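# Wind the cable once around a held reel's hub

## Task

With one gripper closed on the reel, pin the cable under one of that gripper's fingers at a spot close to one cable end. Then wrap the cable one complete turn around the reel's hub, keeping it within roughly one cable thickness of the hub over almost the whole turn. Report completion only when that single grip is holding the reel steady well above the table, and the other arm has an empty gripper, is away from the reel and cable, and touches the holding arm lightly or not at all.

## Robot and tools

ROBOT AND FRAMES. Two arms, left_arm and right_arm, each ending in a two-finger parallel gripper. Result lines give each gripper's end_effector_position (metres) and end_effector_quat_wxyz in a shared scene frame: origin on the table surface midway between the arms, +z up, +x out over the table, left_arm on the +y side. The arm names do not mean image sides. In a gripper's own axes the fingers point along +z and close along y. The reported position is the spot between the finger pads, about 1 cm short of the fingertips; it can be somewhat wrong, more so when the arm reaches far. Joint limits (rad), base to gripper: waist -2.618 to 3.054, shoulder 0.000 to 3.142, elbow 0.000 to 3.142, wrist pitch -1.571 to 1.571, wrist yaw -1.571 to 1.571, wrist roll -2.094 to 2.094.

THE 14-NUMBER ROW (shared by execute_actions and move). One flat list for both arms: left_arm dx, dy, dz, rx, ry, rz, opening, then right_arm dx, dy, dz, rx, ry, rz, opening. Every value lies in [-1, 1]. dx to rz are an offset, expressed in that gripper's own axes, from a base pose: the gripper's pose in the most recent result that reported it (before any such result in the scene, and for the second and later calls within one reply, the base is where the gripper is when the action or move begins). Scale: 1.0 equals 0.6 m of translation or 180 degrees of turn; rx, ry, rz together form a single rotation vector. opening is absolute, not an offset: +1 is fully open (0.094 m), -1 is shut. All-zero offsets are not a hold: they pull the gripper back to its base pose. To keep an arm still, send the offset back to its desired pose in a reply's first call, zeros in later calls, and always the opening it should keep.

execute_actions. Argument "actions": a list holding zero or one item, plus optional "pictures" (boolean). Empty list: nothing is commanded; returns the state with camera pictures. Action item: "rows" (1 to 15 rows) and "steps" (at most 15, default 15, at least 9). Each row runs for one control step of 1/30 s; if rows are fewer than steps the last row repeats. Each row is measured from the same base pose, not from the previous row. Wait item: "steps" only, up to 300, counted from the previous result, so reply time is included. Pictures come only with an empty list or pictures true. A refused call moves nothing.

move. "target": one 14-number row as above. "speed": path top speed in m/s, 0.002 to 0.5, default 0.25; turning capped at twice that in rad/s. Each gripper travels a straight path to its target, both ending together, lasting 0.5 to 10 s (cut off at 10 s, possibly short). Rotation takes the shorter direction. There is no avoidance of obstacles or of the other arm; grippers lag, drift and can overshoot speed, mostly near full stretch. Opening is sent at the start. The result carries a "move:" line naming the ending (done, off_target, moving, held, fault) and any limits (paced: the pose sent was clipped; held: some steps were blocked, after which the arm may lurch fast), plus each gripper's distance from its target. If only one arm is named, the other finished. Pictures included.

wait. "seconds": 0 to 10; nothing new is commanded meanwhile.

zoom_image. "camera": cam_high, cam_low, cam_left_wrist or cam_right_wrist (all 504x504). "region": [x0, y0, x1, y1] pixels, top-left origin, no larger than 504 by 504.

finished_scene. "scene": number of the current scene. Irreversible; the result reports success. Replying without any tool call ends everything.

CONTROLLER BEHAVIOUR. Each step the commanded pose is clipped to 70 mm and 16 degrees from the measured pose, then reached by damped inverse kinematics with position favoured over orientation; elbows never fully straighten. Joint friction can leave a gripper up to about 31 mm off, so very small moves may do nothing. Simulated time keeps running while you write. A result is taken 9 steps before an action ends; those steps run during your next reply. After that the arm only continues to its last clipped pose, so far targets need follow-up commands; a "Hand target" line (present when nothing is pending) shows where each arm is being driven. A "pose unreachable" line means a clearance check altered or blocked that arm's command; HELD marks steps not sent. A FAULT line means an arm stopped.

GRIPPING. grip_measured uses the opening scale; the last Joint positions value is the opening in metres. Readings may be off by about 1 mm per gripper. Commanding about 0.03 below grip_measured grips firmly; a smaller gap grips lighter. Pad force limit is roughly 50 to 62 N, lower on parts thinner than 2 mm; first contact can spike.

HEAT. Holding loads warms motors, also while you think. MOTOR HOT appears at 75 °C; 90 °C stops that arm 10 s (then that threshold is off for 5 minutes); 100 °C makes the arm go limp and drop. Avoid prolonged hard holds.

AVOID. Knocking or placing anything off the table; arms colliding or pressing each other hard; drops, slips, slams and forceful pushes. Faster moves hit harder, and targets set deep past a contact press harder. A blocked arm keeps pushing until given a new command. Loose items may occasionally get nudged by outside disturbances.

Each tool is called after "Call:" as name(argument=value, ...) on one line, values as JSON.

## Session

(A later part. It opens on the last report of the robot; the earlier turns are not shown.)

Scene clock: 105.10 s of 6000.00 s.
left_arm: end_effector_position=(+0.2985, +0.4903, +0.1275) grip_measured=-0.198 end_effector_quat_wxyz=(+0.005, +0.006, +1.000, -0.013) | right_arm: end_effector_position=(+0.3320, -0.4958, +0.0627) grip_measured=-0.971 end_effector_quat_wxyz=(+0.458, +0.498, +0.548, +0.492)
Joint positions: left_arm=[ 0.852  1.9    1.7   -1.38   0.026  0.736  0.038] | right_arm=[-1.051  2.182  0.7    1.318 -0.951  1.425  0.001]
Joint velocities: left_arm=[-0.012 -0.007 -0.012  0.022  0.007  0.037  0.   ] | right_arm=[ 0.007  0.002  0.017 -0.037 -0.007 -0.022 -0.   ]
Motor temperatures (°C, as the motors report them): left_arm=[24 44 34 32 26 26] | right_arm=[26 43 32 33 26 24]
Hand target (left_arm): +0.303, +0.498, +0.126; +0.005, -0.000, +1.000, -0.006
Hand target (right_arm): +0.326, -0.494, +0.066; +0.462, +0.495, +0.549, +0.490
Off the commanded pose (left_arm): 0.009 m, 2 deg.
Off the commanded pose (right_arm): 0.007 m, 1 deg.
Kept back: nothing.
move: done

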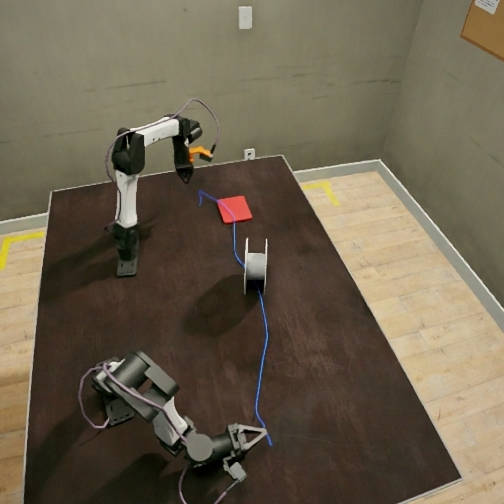

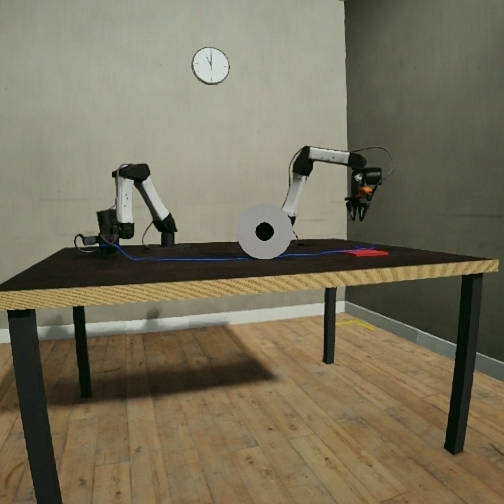

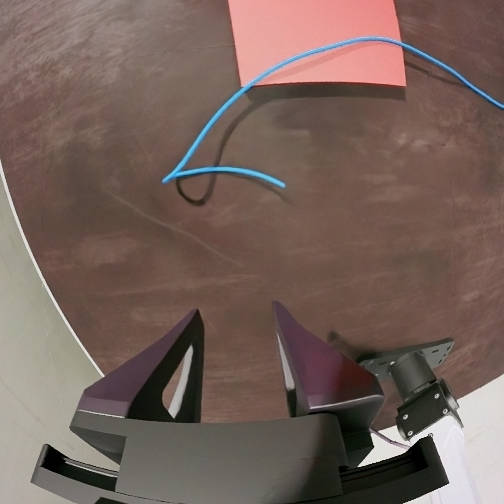

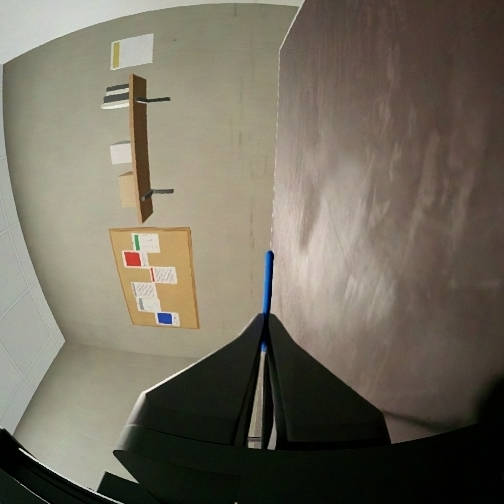

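Call:
move(target=[-0.14,-0.035,0.13,0,0,-0.45,-0.2,0,0,0,0,0,0,-1], speed=0.25)

Scene clock: 108.73 s of 6000.00 s.
left_arm: end_effector_position=(+0.3742, +0.4644, +0.0561) grip_measured=-0.198 end_effector_quat_wxyz=(+0.009, +0.642, -0.766, +0.011) | right_arm: end_effector_position=(+0.3320, -0.4957, +0.0627) grip_measured=-0.971 end_effector_quat_wxyz=(+0.458, +0.497, +0.548, +0.493)
Joint positions: left_arm=[ 0.677  2.111  1.719 -1.194  0.025 -0.847  0.038] | right_arm=[-1.051  2.182  0.7    1.318 -0.952  1.425  0.001]
Joint velocities: left_arm=[-0.017 -0.012 -0.002  0.037  0.007 -0.037 -0.   ] | right_arm=[-0.007  0.002 -0.007  0.051 -0.007 -0.007  0.   ]
Motor temperatures (°C, as the motors report them): left_arm=[24 44 34 32 26 26] | right_arm=[26 43 32 34 26 24]
Hand target (left_arm): +0.383, +0.466, +0.052; -0.004, -0.645, +0.764, -0.012
Hand target (right_arm): +0.332, -0.496, +0.063; +0.458, +0.498, +0.548, +0.492
Off the commanded pose (left_arm): 0.010 m, 1 deg.
Off the commanded pose (right_arm): 0.000 m, 0 deg.
Kept back: nothing.
move: done

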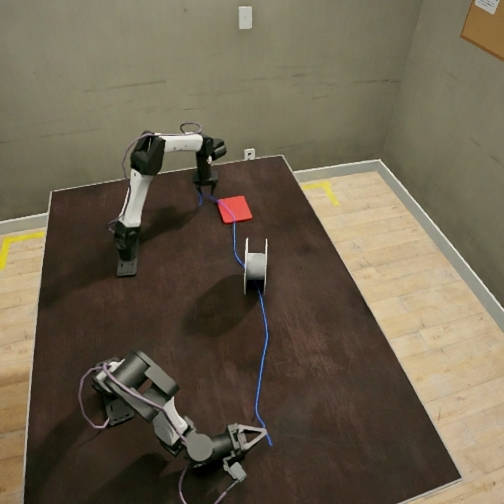

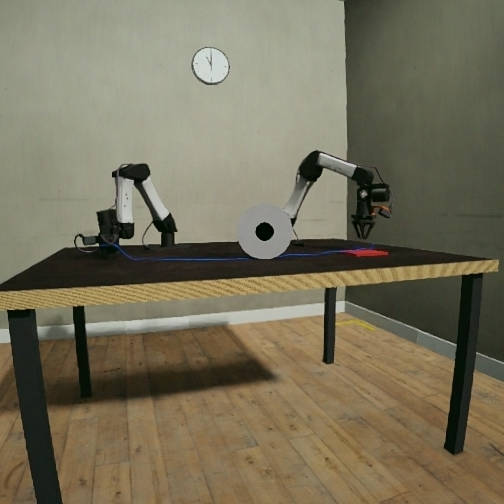

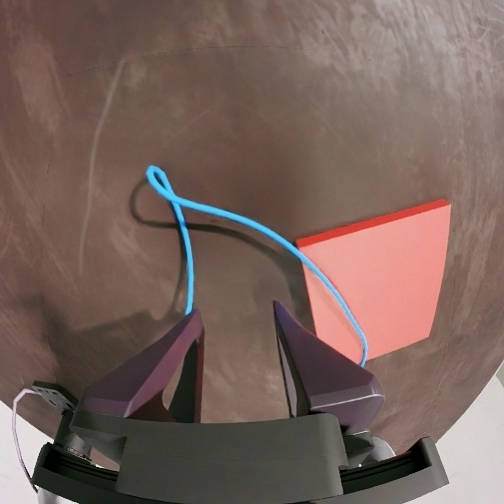

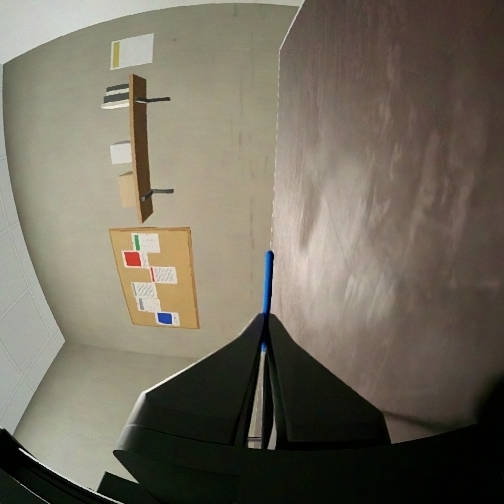

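Shift +y_g ~0.033, then descend.

Call:
move(target=[-0.01,0.065,0,0,0,0,-0.2,0,0,0,0,0,0,-1], speed=0.1)

Call:
move(target=[0,0,0.125,0,0,0,-0.2,0,0,0,0,0,0,-1], speed=0.1)

Scene clock: 109.93 s of 6000.00 s.
left_arm: end_effector_position=(+0.3418, +0.4792, +0.0588) grip_measured=-0.198 end_effector_quat_wxyz=(+0.008, +0.646, -0.763, +0.012) | right_arm: end_effector_position=(+0.3320, -0.4957, +0.0627) grip_measured=-0.971 end_effector_quat_wxyz=(+0.458, +0.497, +0.548, +0.493)
Joint positions: left_arm=[ 0.754  2.033  1.612 -1.164  0.025 -0.778  0.038] | right_arm=[-1.051  2.182  0.7    1.318 -0.952  1.425  0.001]
Joint velocities: left_arm=[ 0.012  0.012 -0.012 -0.051  0.037  0.022 -0.   ] | right_arm=[ 0.002 -0.017 -0.007  0.022  0.022 -0.051  0.   ]
Motor temperatures (°C, as the motors report them): left_arm=[24 44 34 32 26 26] | right_arm=[26 43 32 34 26 24]
Hand target (left_arm): +0.337, +0.477, +0.055; -0.009, -0.642, +0.766, -0.012
Hand target (right_arm): +0.332, -0.496, +0.063; +0.458, +0.497, +0.548, +0.493
Off the commanded pose (left_arm): 0.006 m, 1 deg.
Off the commanded pose (right_arm): 0.000 m, 0 deg.
Kept back: nothing.
move: done

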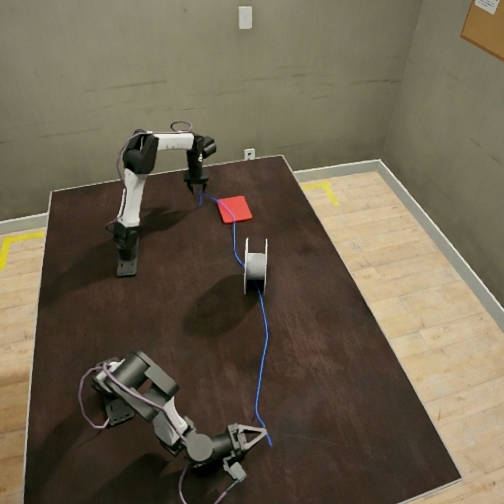

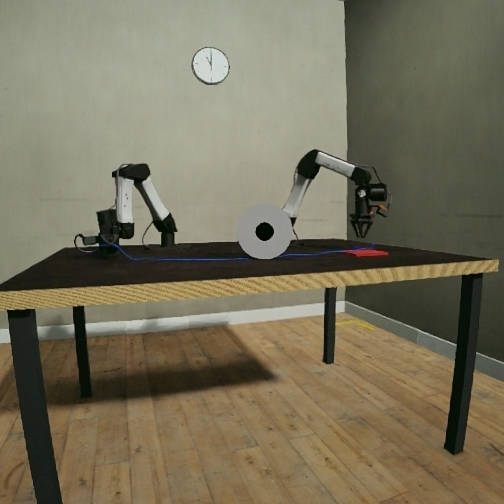

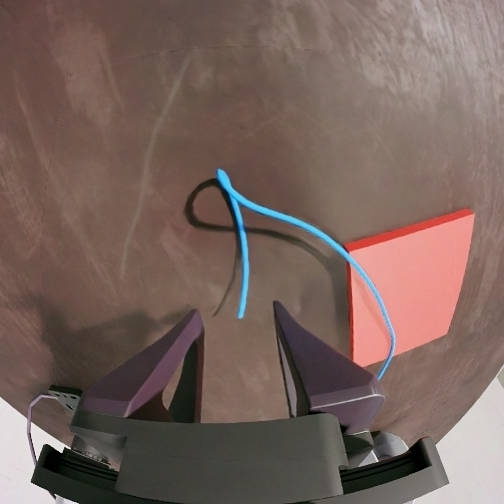

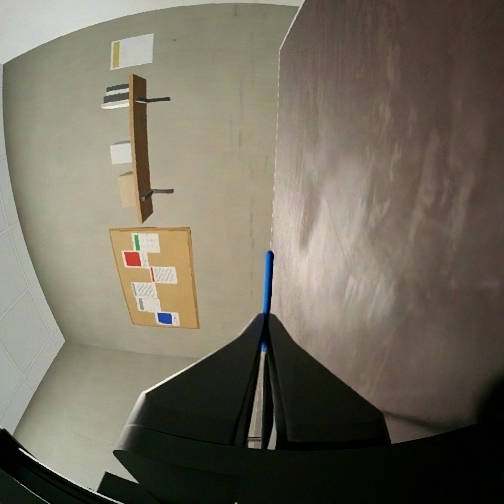

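Scene clock: 110.97 s of 6000.00 s.
left_arm: end_effector_position=(+0.3444, +0.4811, +0.0079) grip_measured=-0.198 end_effector_quat_wxyz=(-0.003, +0.646, -0.763, +0.012) | right_arm: end_effector_position=(+0.3320, -0.4957, +0.0627) grip_measured=-0.971 end_effector_quat_wxyz=(+0.458, +0.497, +0.548, +0.493)
Joint positions: left_arm=[ 0.754  2.078  1.471 -0.956  0.024 -0.779  0.038] | right_arm=[-1.051  2.182  0.7    1.318 -0.952  1.425  0.001]
Joint velocities: left_arm=[ 0.007  0.002  0.017 -0.037  0.037  0.066 -0.   ] | right_arm=[-0.017 -0.007 -0.002 -0.007  0.022  0.066 -0.   ]
Motor temperatures (°C, as the motors report them): left_arm=[24 44 34 32 26 26] | right_arm=[26 43 32 34 26 24]
Hand target (left_arm): +0.341, +0.477, -0.015; -0.009, -0.646, +0.763, -0.012
Hand target (right_arm): +0.332, -0.496, +0.063; +0.458, +0.497, +0.548, +0.493
Off the commanded pose (left_arm): 0.025 m, 1 deg.
Off the commanded pose (right_arm): 0.000 m, 0 deg.
Kept back: nothing.
move: off_target (left_arm)

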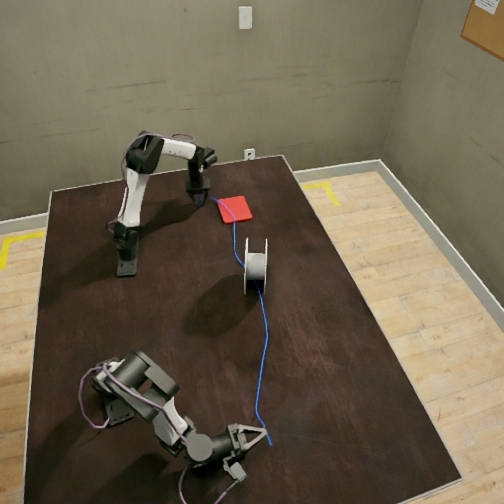

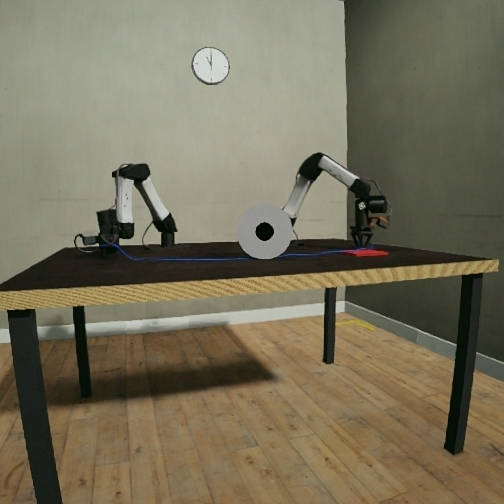

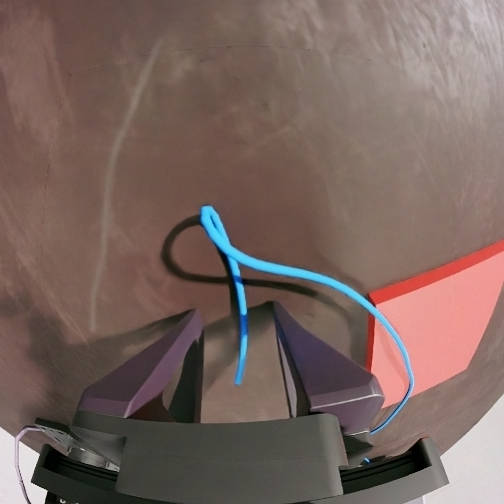

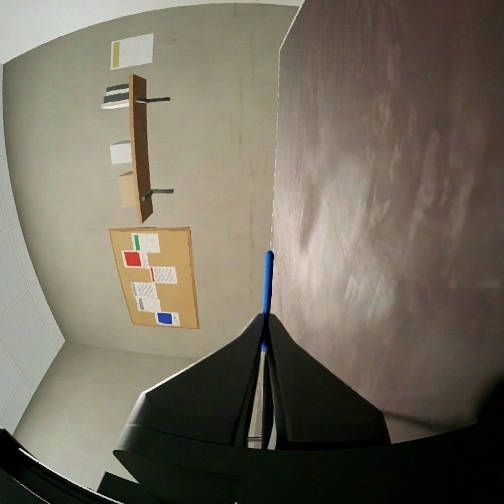

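Call:
move(target=[0,0,0.03,0,0,0,-1,0,0,0,0,0,0,-1], speed=0.1)

Call:
move(target=[0.117,-0.317,-0.617,0.4,0,0,-1,0,0,0,0,0,0,-1], speed=0.2)

Scene clock: 112.17 s of 6000.00 s.
left_arm: end_effector_position=(+0.3531, +0.4879, +0.0086) grip_measured=-0.967 end_effector_quat_wxyz=(-0.026, +0.645, -0.763, +0.013) | right_arm: end_effector_position=(+0.3320, -0.4957, +0.0627) grip_measured=-0.971 end_effector_quat_wxyz=(+0.458, +0.497, +0.548, +0.493)
Joint positions: left_arm=[ 0.754  2.077  1.471 -0.912  0.022 -0.779  0.002] | right_arm=[-1.051  2.182  0.7    1.318 -0.952  1.425  0.001]
Joint velocities: left_arm=[-0.002 -0.007 -0.007  0.051 -0.007 -0.051  0.001] | right_arm=[-0.012  0.017 -0.012 -0.066 -0.022  0.007  0.001]
Motor temperatures (°C, as the motors report them): left_arm=[24 44 34 32 26 26] | right_arm=[26 43 32 34 26 24]
Hand target (left_arm): +0.344, +0.481, -0.009; +0.003, -0.646, +0.763, -0.012
Hand target (right_arm): +0.332, -0.496, +0.063; +0.458, +0.497, +0.548, +0.493
Off the commanded pose (left_arm): 0.022 m, 3 deg.
Off the commanded pose (right_arm): 0.000 m, 0 deg.
Kept back: nothing.
move: off_target (left_arm)

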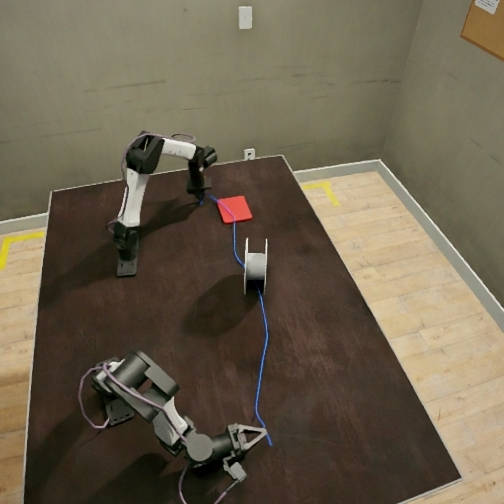

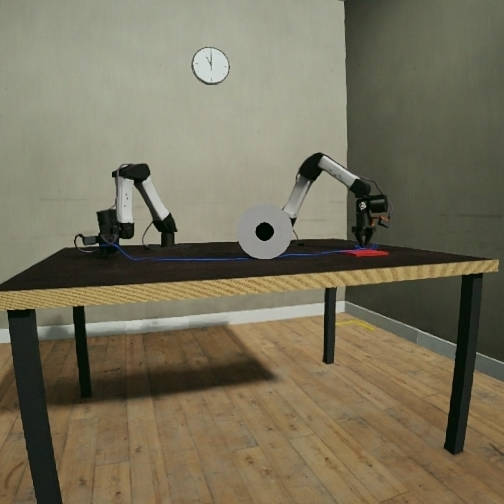

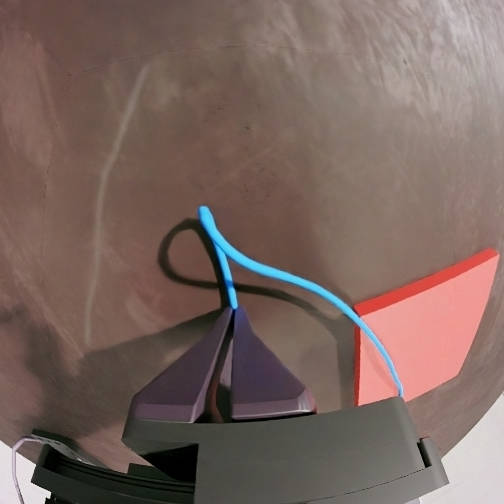

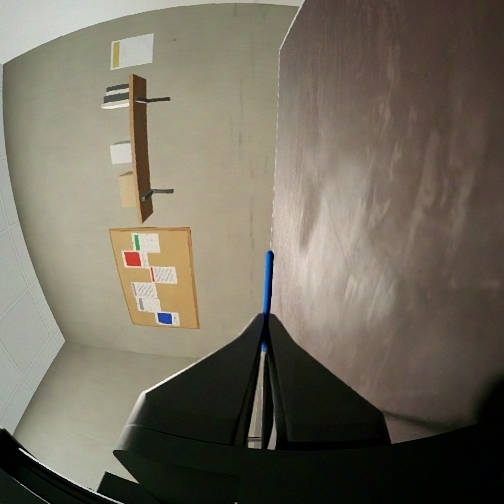

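Scene clock: 115.87 s of 6000.00 s.
left_arm: end_effector_position=(+0.5056, +0.3823, +0.3712) grip_measured=-0.968 end_effector_quat_wxyz=(-0.387, +0.514, -0.616, +0.454) | right_arm: end_effector_position=(+0.3320, -0.4957, +0.0627) grip_measured=-0.971 end_effector_quat_wxyz=(+0.458, +0.497, +0.548, +0.493)
Joint positions: left_arm=[ 0.578  1.634  1.673 -0.392  0.589 -1.358  0.002] | right_arm=[-1.051  2.182  0.7    1.318 -0.952  1.425  0.001]
Joint velocities: left_arm=[ 0.022 -0.012  0.002  0.022 -0.037  0.007 -0.   ] | right_arm=[-0.017 -0.007 -0.002 -0.081 -0.007 -0.022 -0.001]
Motor temperatures (°C, as the motors report them): left_arm=[24 44 35 32 26 26] | right_arm=[26 43 32 34 26 24]
Hand target (left_arm): +0.506, +0.379, +0.385; +0.397, -0.506, +0.611, -0.461
Hand target (right_arm): +0.332, -0.496, +0.063; +0.458, +0.497, +0.548, +0.493
Off the commanded pose (left_arm): 0.016 m, 2 deg.
Off the commanded pose (right_arm): 0.000 m, 0 deg.
Kept back: nothing.
move: off_target (left_arm)

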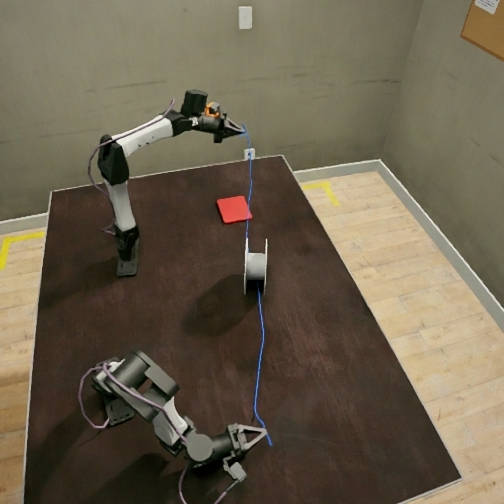

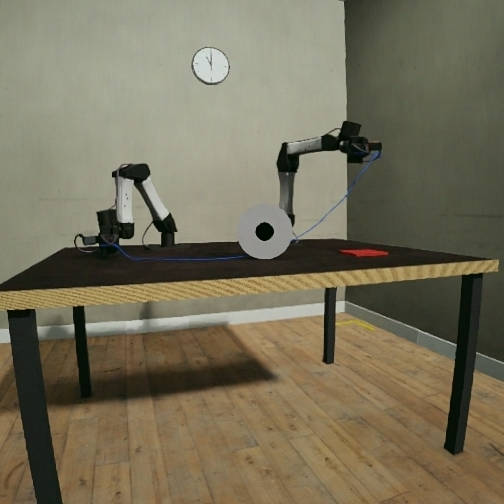

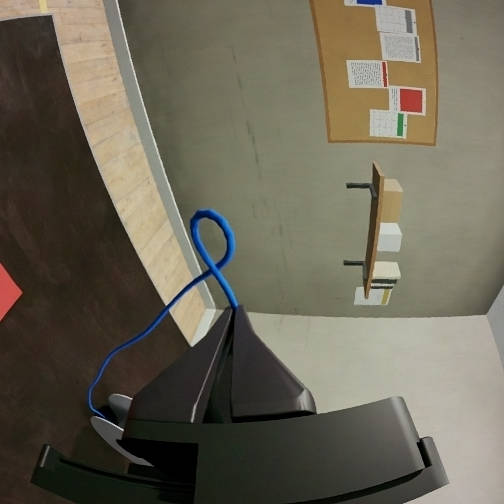

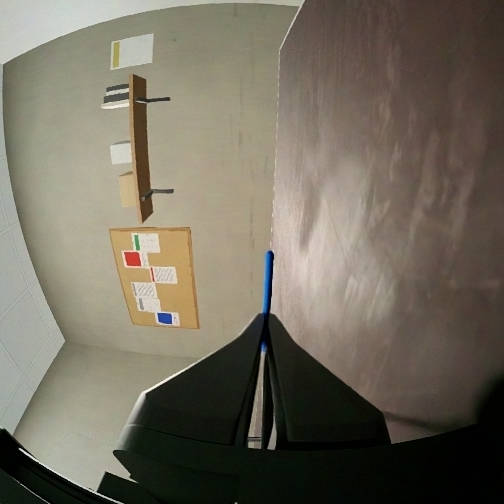

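Call:
move(target=[0.03,0,0.09,0,0,0,-1,0,0,0,0,0,0,-1], speed=0.1)

Call:
move(target=[0.27,-0.22,-0.06,0,0,0,-1,0,0,0,0,0,0,-1], speed=0.12)

Scene clock: 117.33 s of 6000.00 s.
left_arm: end_effector_position=(+0.5469, +0.3545, +0.3545) grip_measured=-0.968 end_effector_quat_wxyz=(-0.386, +0.512, -0.621, +0.452) | right_arm: end_effector_position=(+0.3320, -0.4957, +0.0627) grip_measured=-0.971 end_effector_quat_wxyz=(+0.458, +0.497, +0.548, +0.493)
Joint positions: left_arm=[ 0.465  1.727  1.709 -0.322  0.486 -1.39   0.002] | right_arm=[-1.051  2.182  0.7    1.318 -0.952  1.425  0.001]
Joint velocities: left_arm=[-0.007  0.007  0.007 -0.007 -0.022  0.051 -0.   ] | right_arm=[-0.002  0.002 -0.007 -0.037 -0.007  0.022  0.   ]
Motor temperatures (°C, as the motors report them): left_arm=[24 44 35 33 26 26] | right_arm=[26 43 32 34 26 24]
Hand target (left_arm): +0.553, +0.356, +0.355; +0.387, -0.514, +0.617, -0.453
Hand target (right_arm): +0.332, -0.496, +0.063; +0.458, +0.497, +0.548, +0.493
Off the commanded pose (left_arm): 0.007 m, 1 deg.
Off the commanded pose (right_arm): 0.000 m, 0 deg.
Kept back: nothing.
move: done

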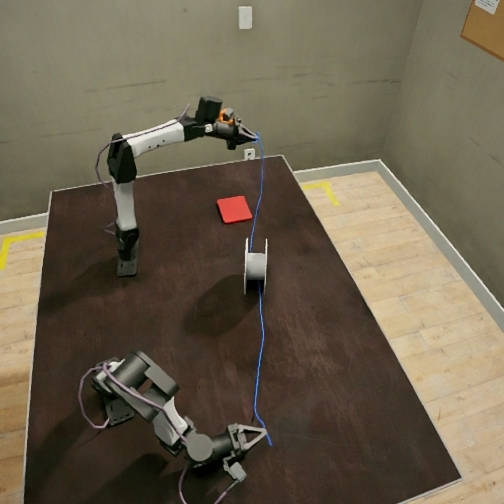

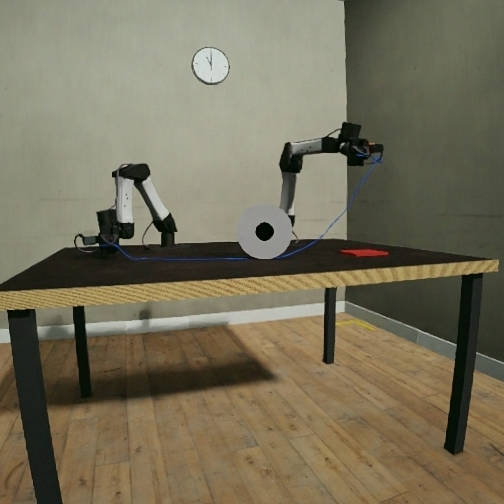

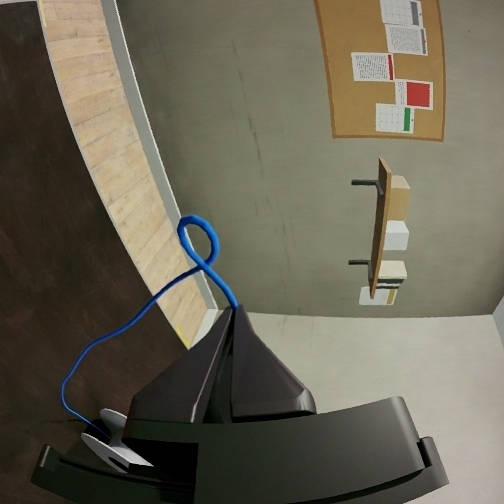

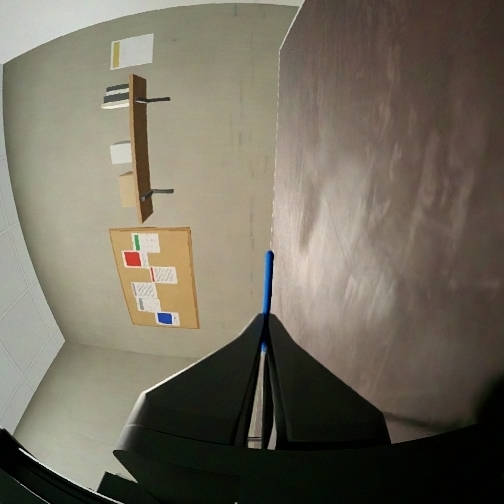

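Scene clock: 119.87 s of 6000.00 s.
left_arm: end_effector_position=(+0.5167, +0.1910, +0.4953) grip_measured=-0.968 end_effector_quat_wxyz=(-0.398, +0.500, -0.619, +0.457) | right_arm: end_effector_position=(+0.3320, -0.4957, +0.0627) grip_measured=-0.971 end_effector_quat_wxyz=(+0.458, +0.497, +0.548, +0.493)
Joint positions: left_arm=[ 0.009  1.855  2.491 -0.906  0.054 -1.519  0.002] | right_arm=[-1.051  2.182  0.7    1.318 -0.952  1.425  0.001]
Joint velocities: left_arm=[-0.022 -0.027 -0.002 -0.022  0.081  0.022 -0.002] | right_arm=[ 0.007  0.002  0.007 -0.037  0.022 -0.051  0.001]
Motor temperatures (°C, as the motors report them): left_arm=[24 44 35 33 26 26] | right_arm=[26 43 32 34 26 24]
Hand target (left_arm): +0.521, +0.190, +0.487; +0.388, -0.510, +0.622, -0.450
Hand target (right_arm): +0.332, -0.496, +0.063; +0.458, +0.497, +0.548, +0.493
Off the commanded pose (left_arm): 0.009 m, 2 deg.
Off the commanded pose (right_arm): 0.000 m, 0 deg.
Kept back: nothing.
move: done

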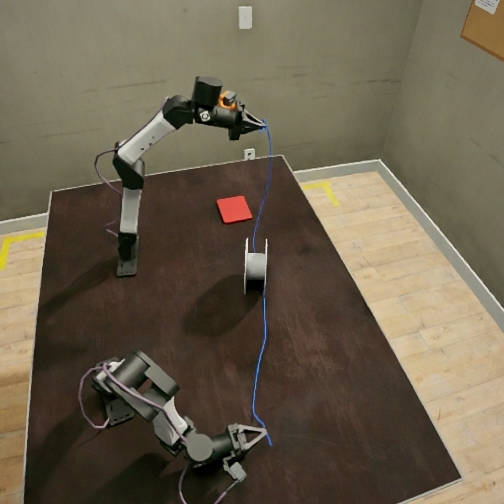

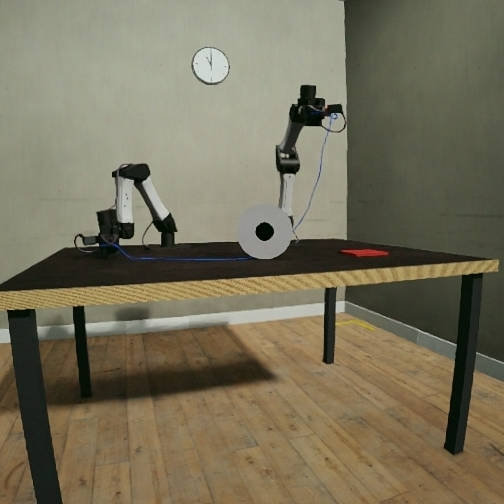

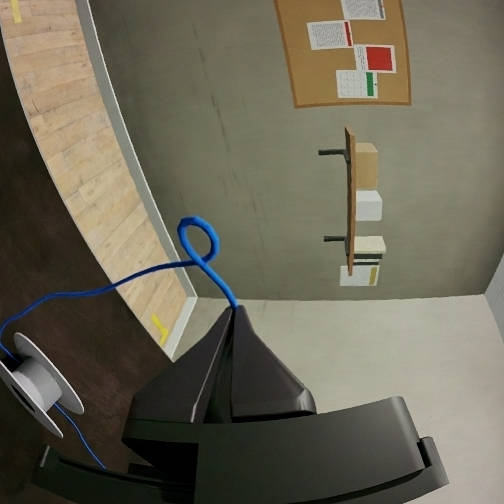

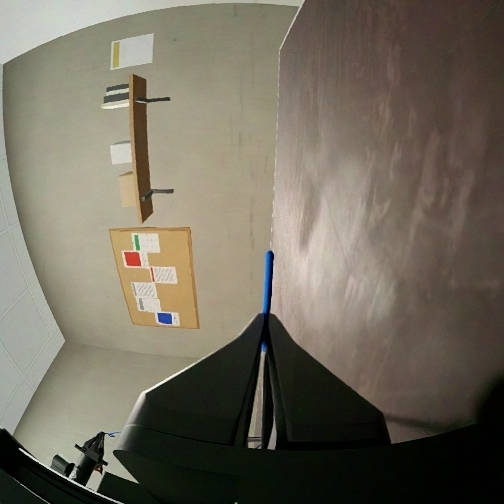

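Call:
move(target=[0.40,0.0,-0.03,0.1,0.1,0,-1,0,0,0,0,0,0,-1], speed=0.12)

Scene clock: 122.67 s of 6000.00 s.
left_arm: end_effector_position=(+0.4469, -0.0362, +0.5098) grip_measured=-0.968 end_effector_quat_wxyz=(+0.373, -0.347, +0.584, -0.632) | right_arm: end_effector_position=(+0.3320, -0.4957, +0.0627) grip_measured=-0.971 end_effector_quat_wxyz=(+0.458, +0.497, +0.548, +0.493)
Joint positions: left_arm=[-0.543  1.658  1.888 -0.153 -0.168 -1.56   0.002] | right_arm=[-1.051  2.182  0.7    1.318 -0.952  1.425  0.001]
Joint velocities: left_arm=[-0.012  0.002 -0.012  0.037 -0.037 -0.007  0.001] | right_arm=[ 0.012 -0.017  0.002  0.022 -0.007 -0.022 -0.001]
Motor temperatures (°C, as the motors report them): left_arm=[24 43 35 34 26 26] | right_arm=[26 43 32 34 26 24]
Hand target (left_arm): +0.454, -0.043, +0.489; +0.370, -0.352, +0.598, -0.618
Hand target (right_arm): +0.332, -0.496, +0.063; +0.458, +0.497, +0.548, +0.493
Off the commanded pose (left_arm): 0.021 m, 2 deg.
Off the commanded pose (right_arm): 0.000 m, 0 deg.
Kept back: nothing.
move: off_target (left_arm)

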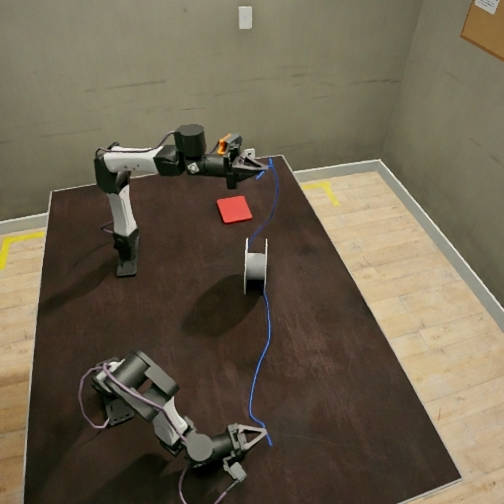

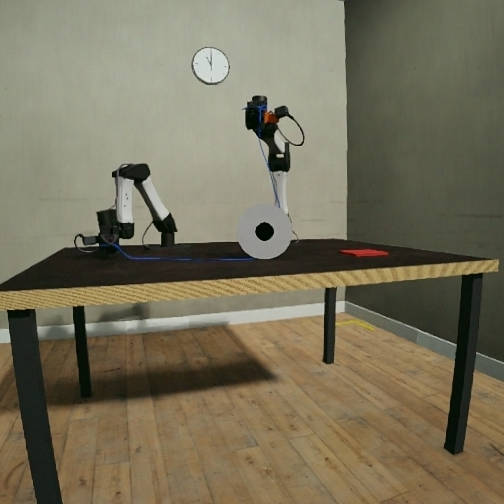

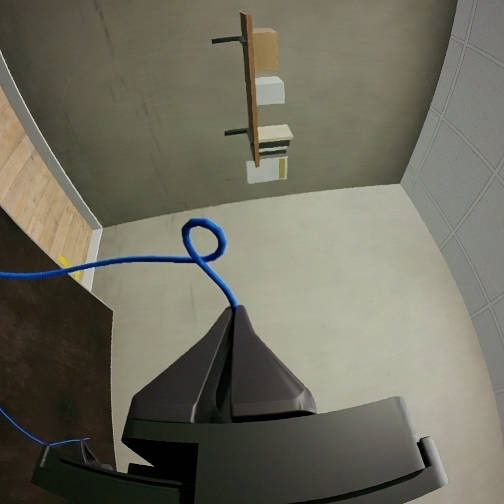

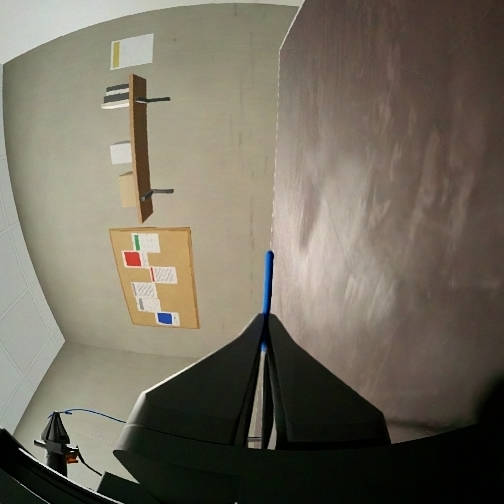

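Call:
move(target=[0.29,0.22,0.18,0,0.08,0,-1,-0.07,0,0,0,0,0,-1], speed=0.12)

Call:
zoom_image(camera="cam_high", region=[180, 160, 360, 340])

Scene clock: 125.73 s of 6000.00 s.
left_arm: end_effector_position=(+0.4670, -0.2389, +0.3911) grip_measured=-0.968 end_effector_quat_wxyz=(+0.299, -0.269, +0.624, -0.670) | right_arm: end_effector_position=(+0.3344, -0.5304, +0.0638) grip_measured=-0.971 end_effector_quat_wxyz=(+0.456, +0.499, +0.547, +0.494)
Joint positions: left_arm=[-0.757  2.175  2.102  0.15  -0.142 -1.548  0.002] | right_arm=[-1.109  2.218  0.828  1.207 -1.01   1.409  0.001]
Joint velocities: left_arm=[-0.007 -0.002 -0.007  0.066 -0.081 -0.007 -0.002] | right_arm=[-0.012 -0.007  0.007  0.066 -0.007  0.081 -0.001]
Motor temperatures (°C, as the motors report them): left_arm=[24 43 35 34 26 26] | right_arm=[26 42 32 34 26 24]
Hand target (left_arm): +0.467, -0.245, +0.387; +0.297, -0.264, +0.627, -0.669
Hand target (right_arm): +0.335, -0.538, +0.063; +0.459, +0.497, +0.548, +0.492
Off the commanded pose (left_arm): 0.008 m, 1 deg.
Off the commanded pose (right_arm): 0.007 m, 0 deg.
Kept back: nothing.
move: done

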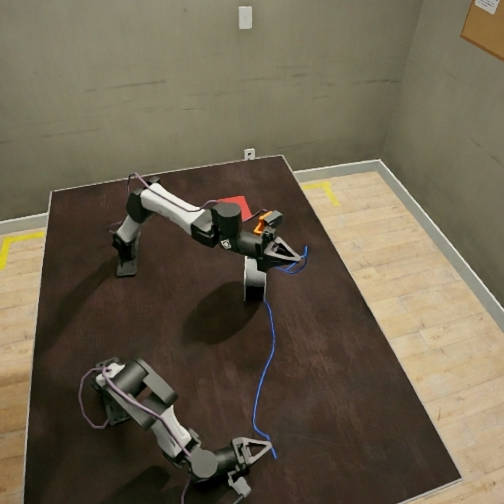

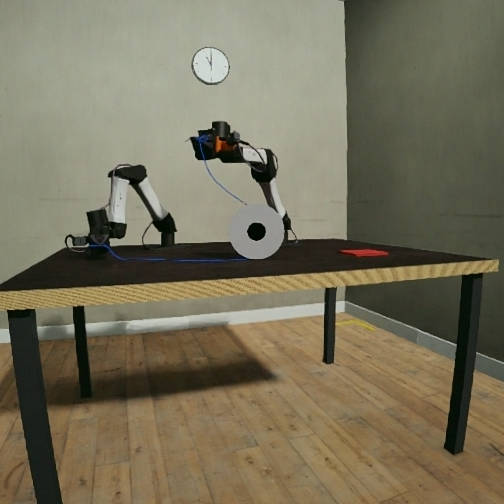

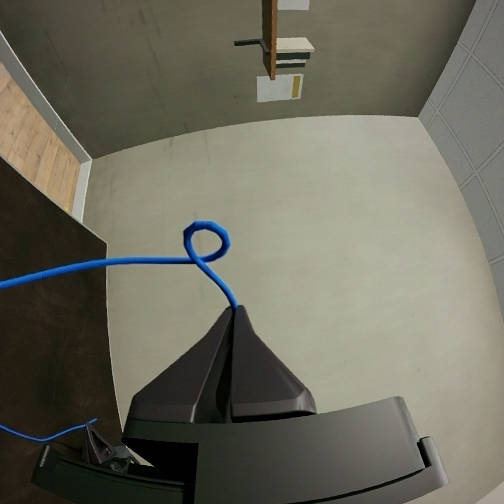

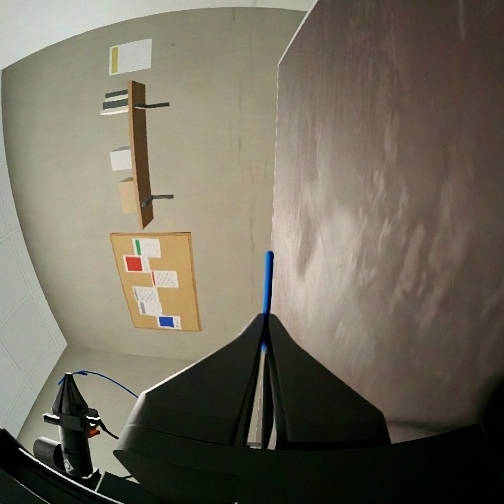

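Region (180, 160, 360, 340) of cam_high's 504x504 image, scaled by 2.800, with more detail than that image has.

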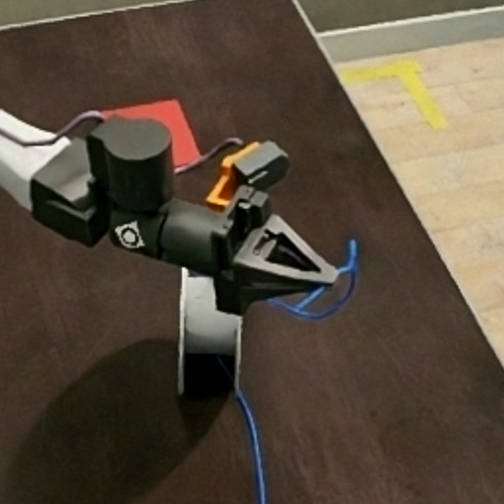

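Call:
move(target=[0.14,0.30,-0.03,0,0,0,-1,0,0,-0.08,0,0,0,-1], speed=0.15)

Call:
move(target=[0,0,-0.08,0,0,0.3,0,0,0,0,0,0,0,-1], speed=0.2)

Call:
move(target=[-0.3,-0.1,-0.25,0,0,0,1,0,0,0,0,0,0,-1], speed=0.2)

Scene clock: 128.10 s of 6000.00 s.
left_arm: end_effector_position=(+0.4112, -0.2961, +0.2332) grip_measured=-0.968 end_effector_quat_wxyz=(-0.298, +0.267, -0.610, +0.684) | right_arm: end_effector_position=(+0.2926, -0.5384, +0.0684) grip_measured=-0.971 end_effector_quat_wxyz=(+0.459, +0.495, +0.549, +0.493)
Joint positions: left_arm=[-0.913  2.336  1.693  0.761 -0.293 -1.539  0.002] | right_arm=[-1.223  2.165  0.755  1.194 -1.123  1.361  0.001]
Joint velocities: left_arm=[ 0.007  0.002 -0.002  0.022  0.007 -0.007 -0.001] | right_arm=[-0.012 -0.012  0.007 -0.007 -0.066 -0.022 -0.   ]
Motor temperatures (°C, as the motors report them): left_arm=[24 44 35 35 26 26] | right_arm=[26 43 32 34 26 24]
Hand target (left_arm): +0.410, -0.296, +0.209; -0.300, +0.268, -0.624, +0.670
Hand target (right_arm): +0.287, -0.535, +0.068; +0.456, +0.499, +0.548, +0.493
Off the commanded pose (left_arm): 0.024 m, 2 deg.
Off the commanded pose (right_arm): 0.007 m, 1 deg.
Kept back: nothing.
move: off_target (left_arm)

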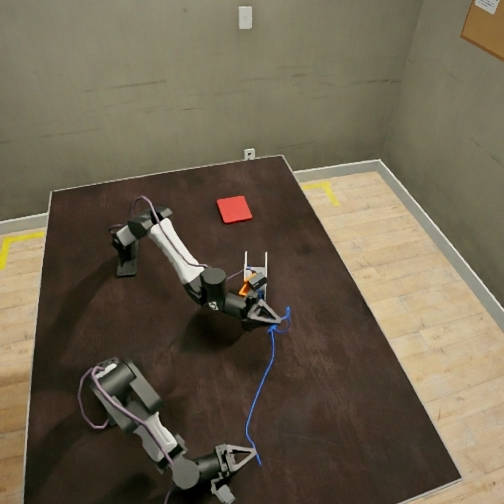

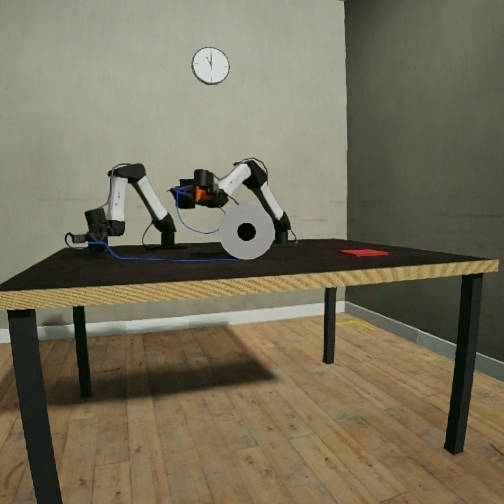

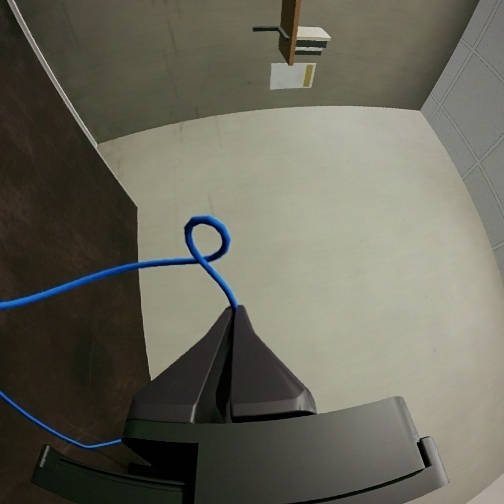

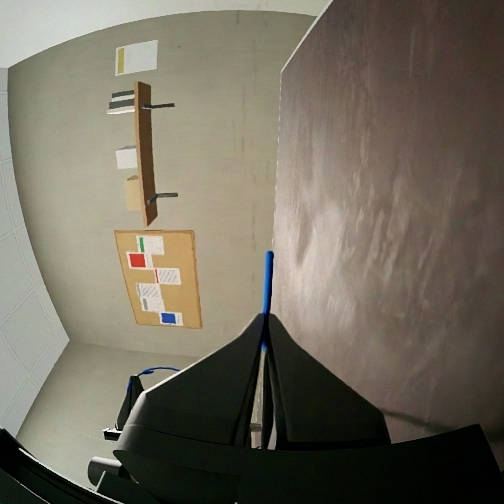

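Scene clock: 130.97 s of 6000.00 s.
left_arm: end_effector_position=(+0.3816, -0.2668, +0.2337) grip_measured=-0.002 end_effector_quat_wxyz=(+0.576, +0.033, +0.660, -0.481) | right_arm: end_effector_position=(+0.2926, -0.5384, +0.0684) grip_measured=-0.971 end_effector_quat_wxyz=(+0.459, +0.495, +0.549, +0.493)
Joint positions: left_arm=[-0.936  2.202  1.445  0.89  -0.315 -0.604  0.047] | right_arm=[-1.223  2.165  0.755  1.194 -1.123  1.361  0.001]
Joint velocities: left_arm=[-0.022  0.002  0.012  0.051 -0.022  0.022  0.002] | right_arm=[-0.007  0.002  0.012  0.066  0.037  0.007  0.001]
Motor temperatures (°C, as the motors report them): left_arm=[24 45 35 35 26 26] | right_arm=[26 42 32 34 26 24]
Hand target (left_arm): +0.376, -0.264, +0.227; +0.576, +0.039, +0.665, -0.474
Hand target (right_arm): +0.293, -0.538, +0.068; +0.459, +0.495, +0.549, +0.493
Off the commanded pose (left_arm): 0.009 m, 1 deg.
Off the commanded pose (right_arm): 0.000 m, 0 deg.
Kept back: nothing.
move: done

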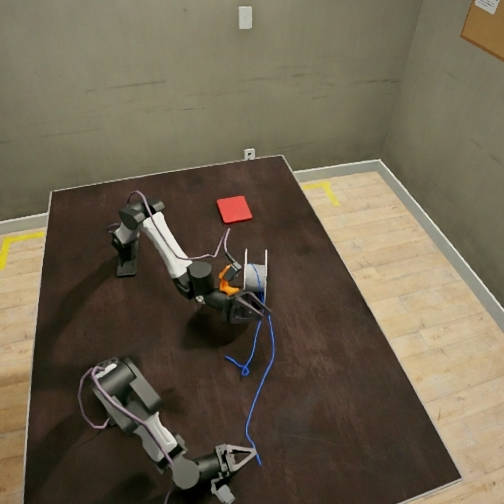

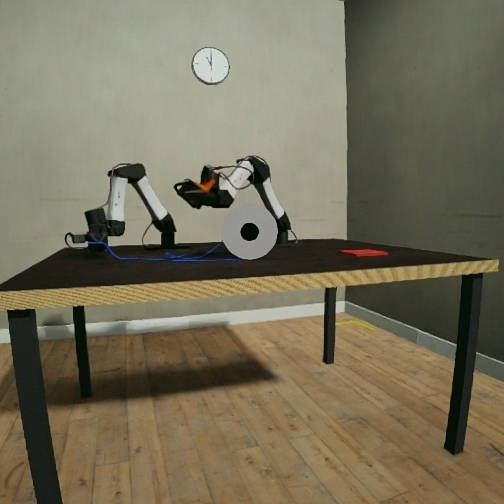

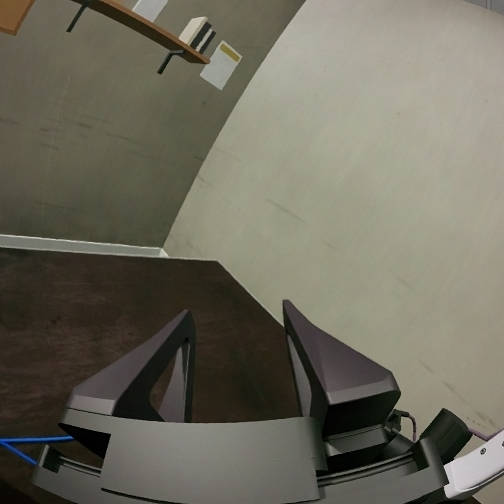

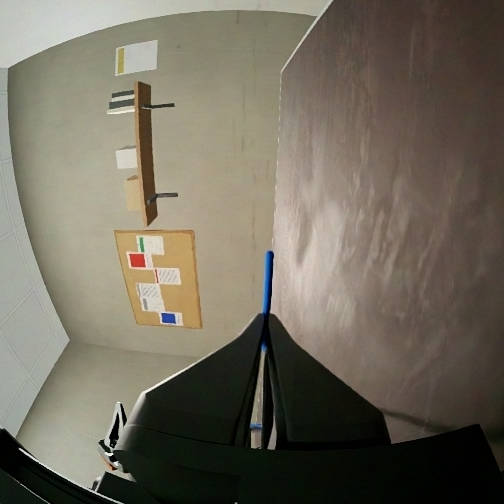

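Scene clock: 132.87 s of 6000.00 s.
left_arm: end_effector_position=(+0.2923, -0.1066, +0.4107) grip_measured=+1.000 end_effector_quat_wxyz=(+0.585, +0.027, +0.641, -0.497) | right_arm: end_effector_position=(+0.2926, -0.5384, +0.0684) grip_measured=-0.971 end_effector_quat_wxyz=(+0.459, +0.495, +0.549, +0.493)
Joint positions: left_arm=[-0.936  1.347  1.089  0.446 -0.313 -0.604  0.094] | right_arm=[-1.223  2.165  0.755  1.194 -1.123  1.361  0.001]
Joint velocities: left_arm=[-0.022 -0.012  0.002 -0.125 -0.007  0.066  0.   ] | right_arm=[-0.007 -0.012  0.032  0.022  0.022 -0.022 -0.001]
Motor temperatures (°C, as the motors report them): left_arm=[24 45 35 35 26 26] | right_arm=[26 42 32 34 26 24]
Hand target (left_arm): +0.295, -0.106, +0.392; +0.576, +0.033, +0.660, -0.482
Hand target (right_arm): +0.293, -0.538, +0.068; +0.459, +0.495, +0.549, +0.493
Off the commanded pose (left_arm): 0.018 m, 3 deg.
Off the commanded pose (right_arm): 0.000 m, 0 deg.
Kept back: nothing.
move: off_target (left_arm)

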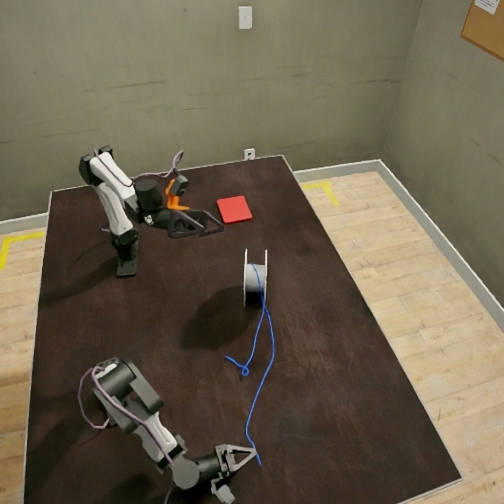

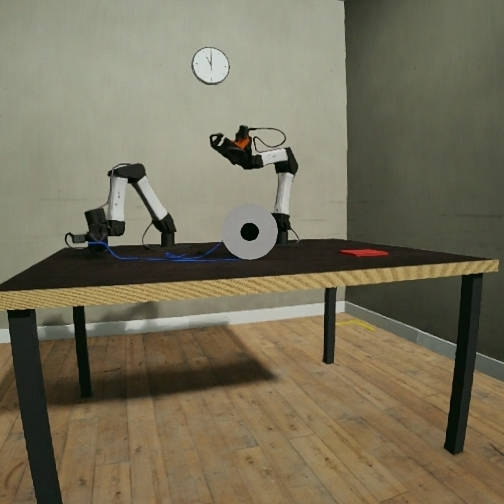

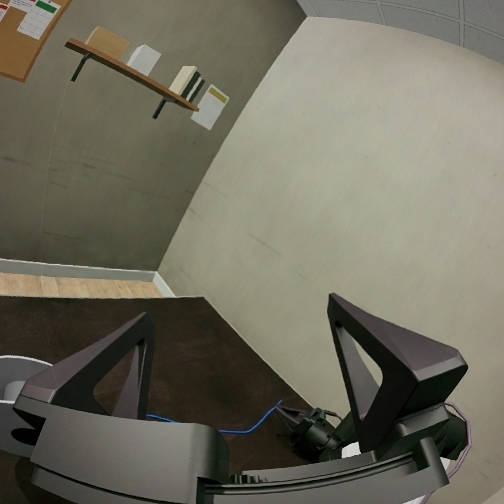

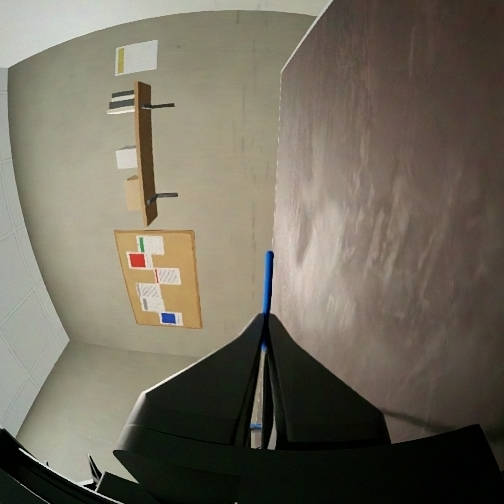

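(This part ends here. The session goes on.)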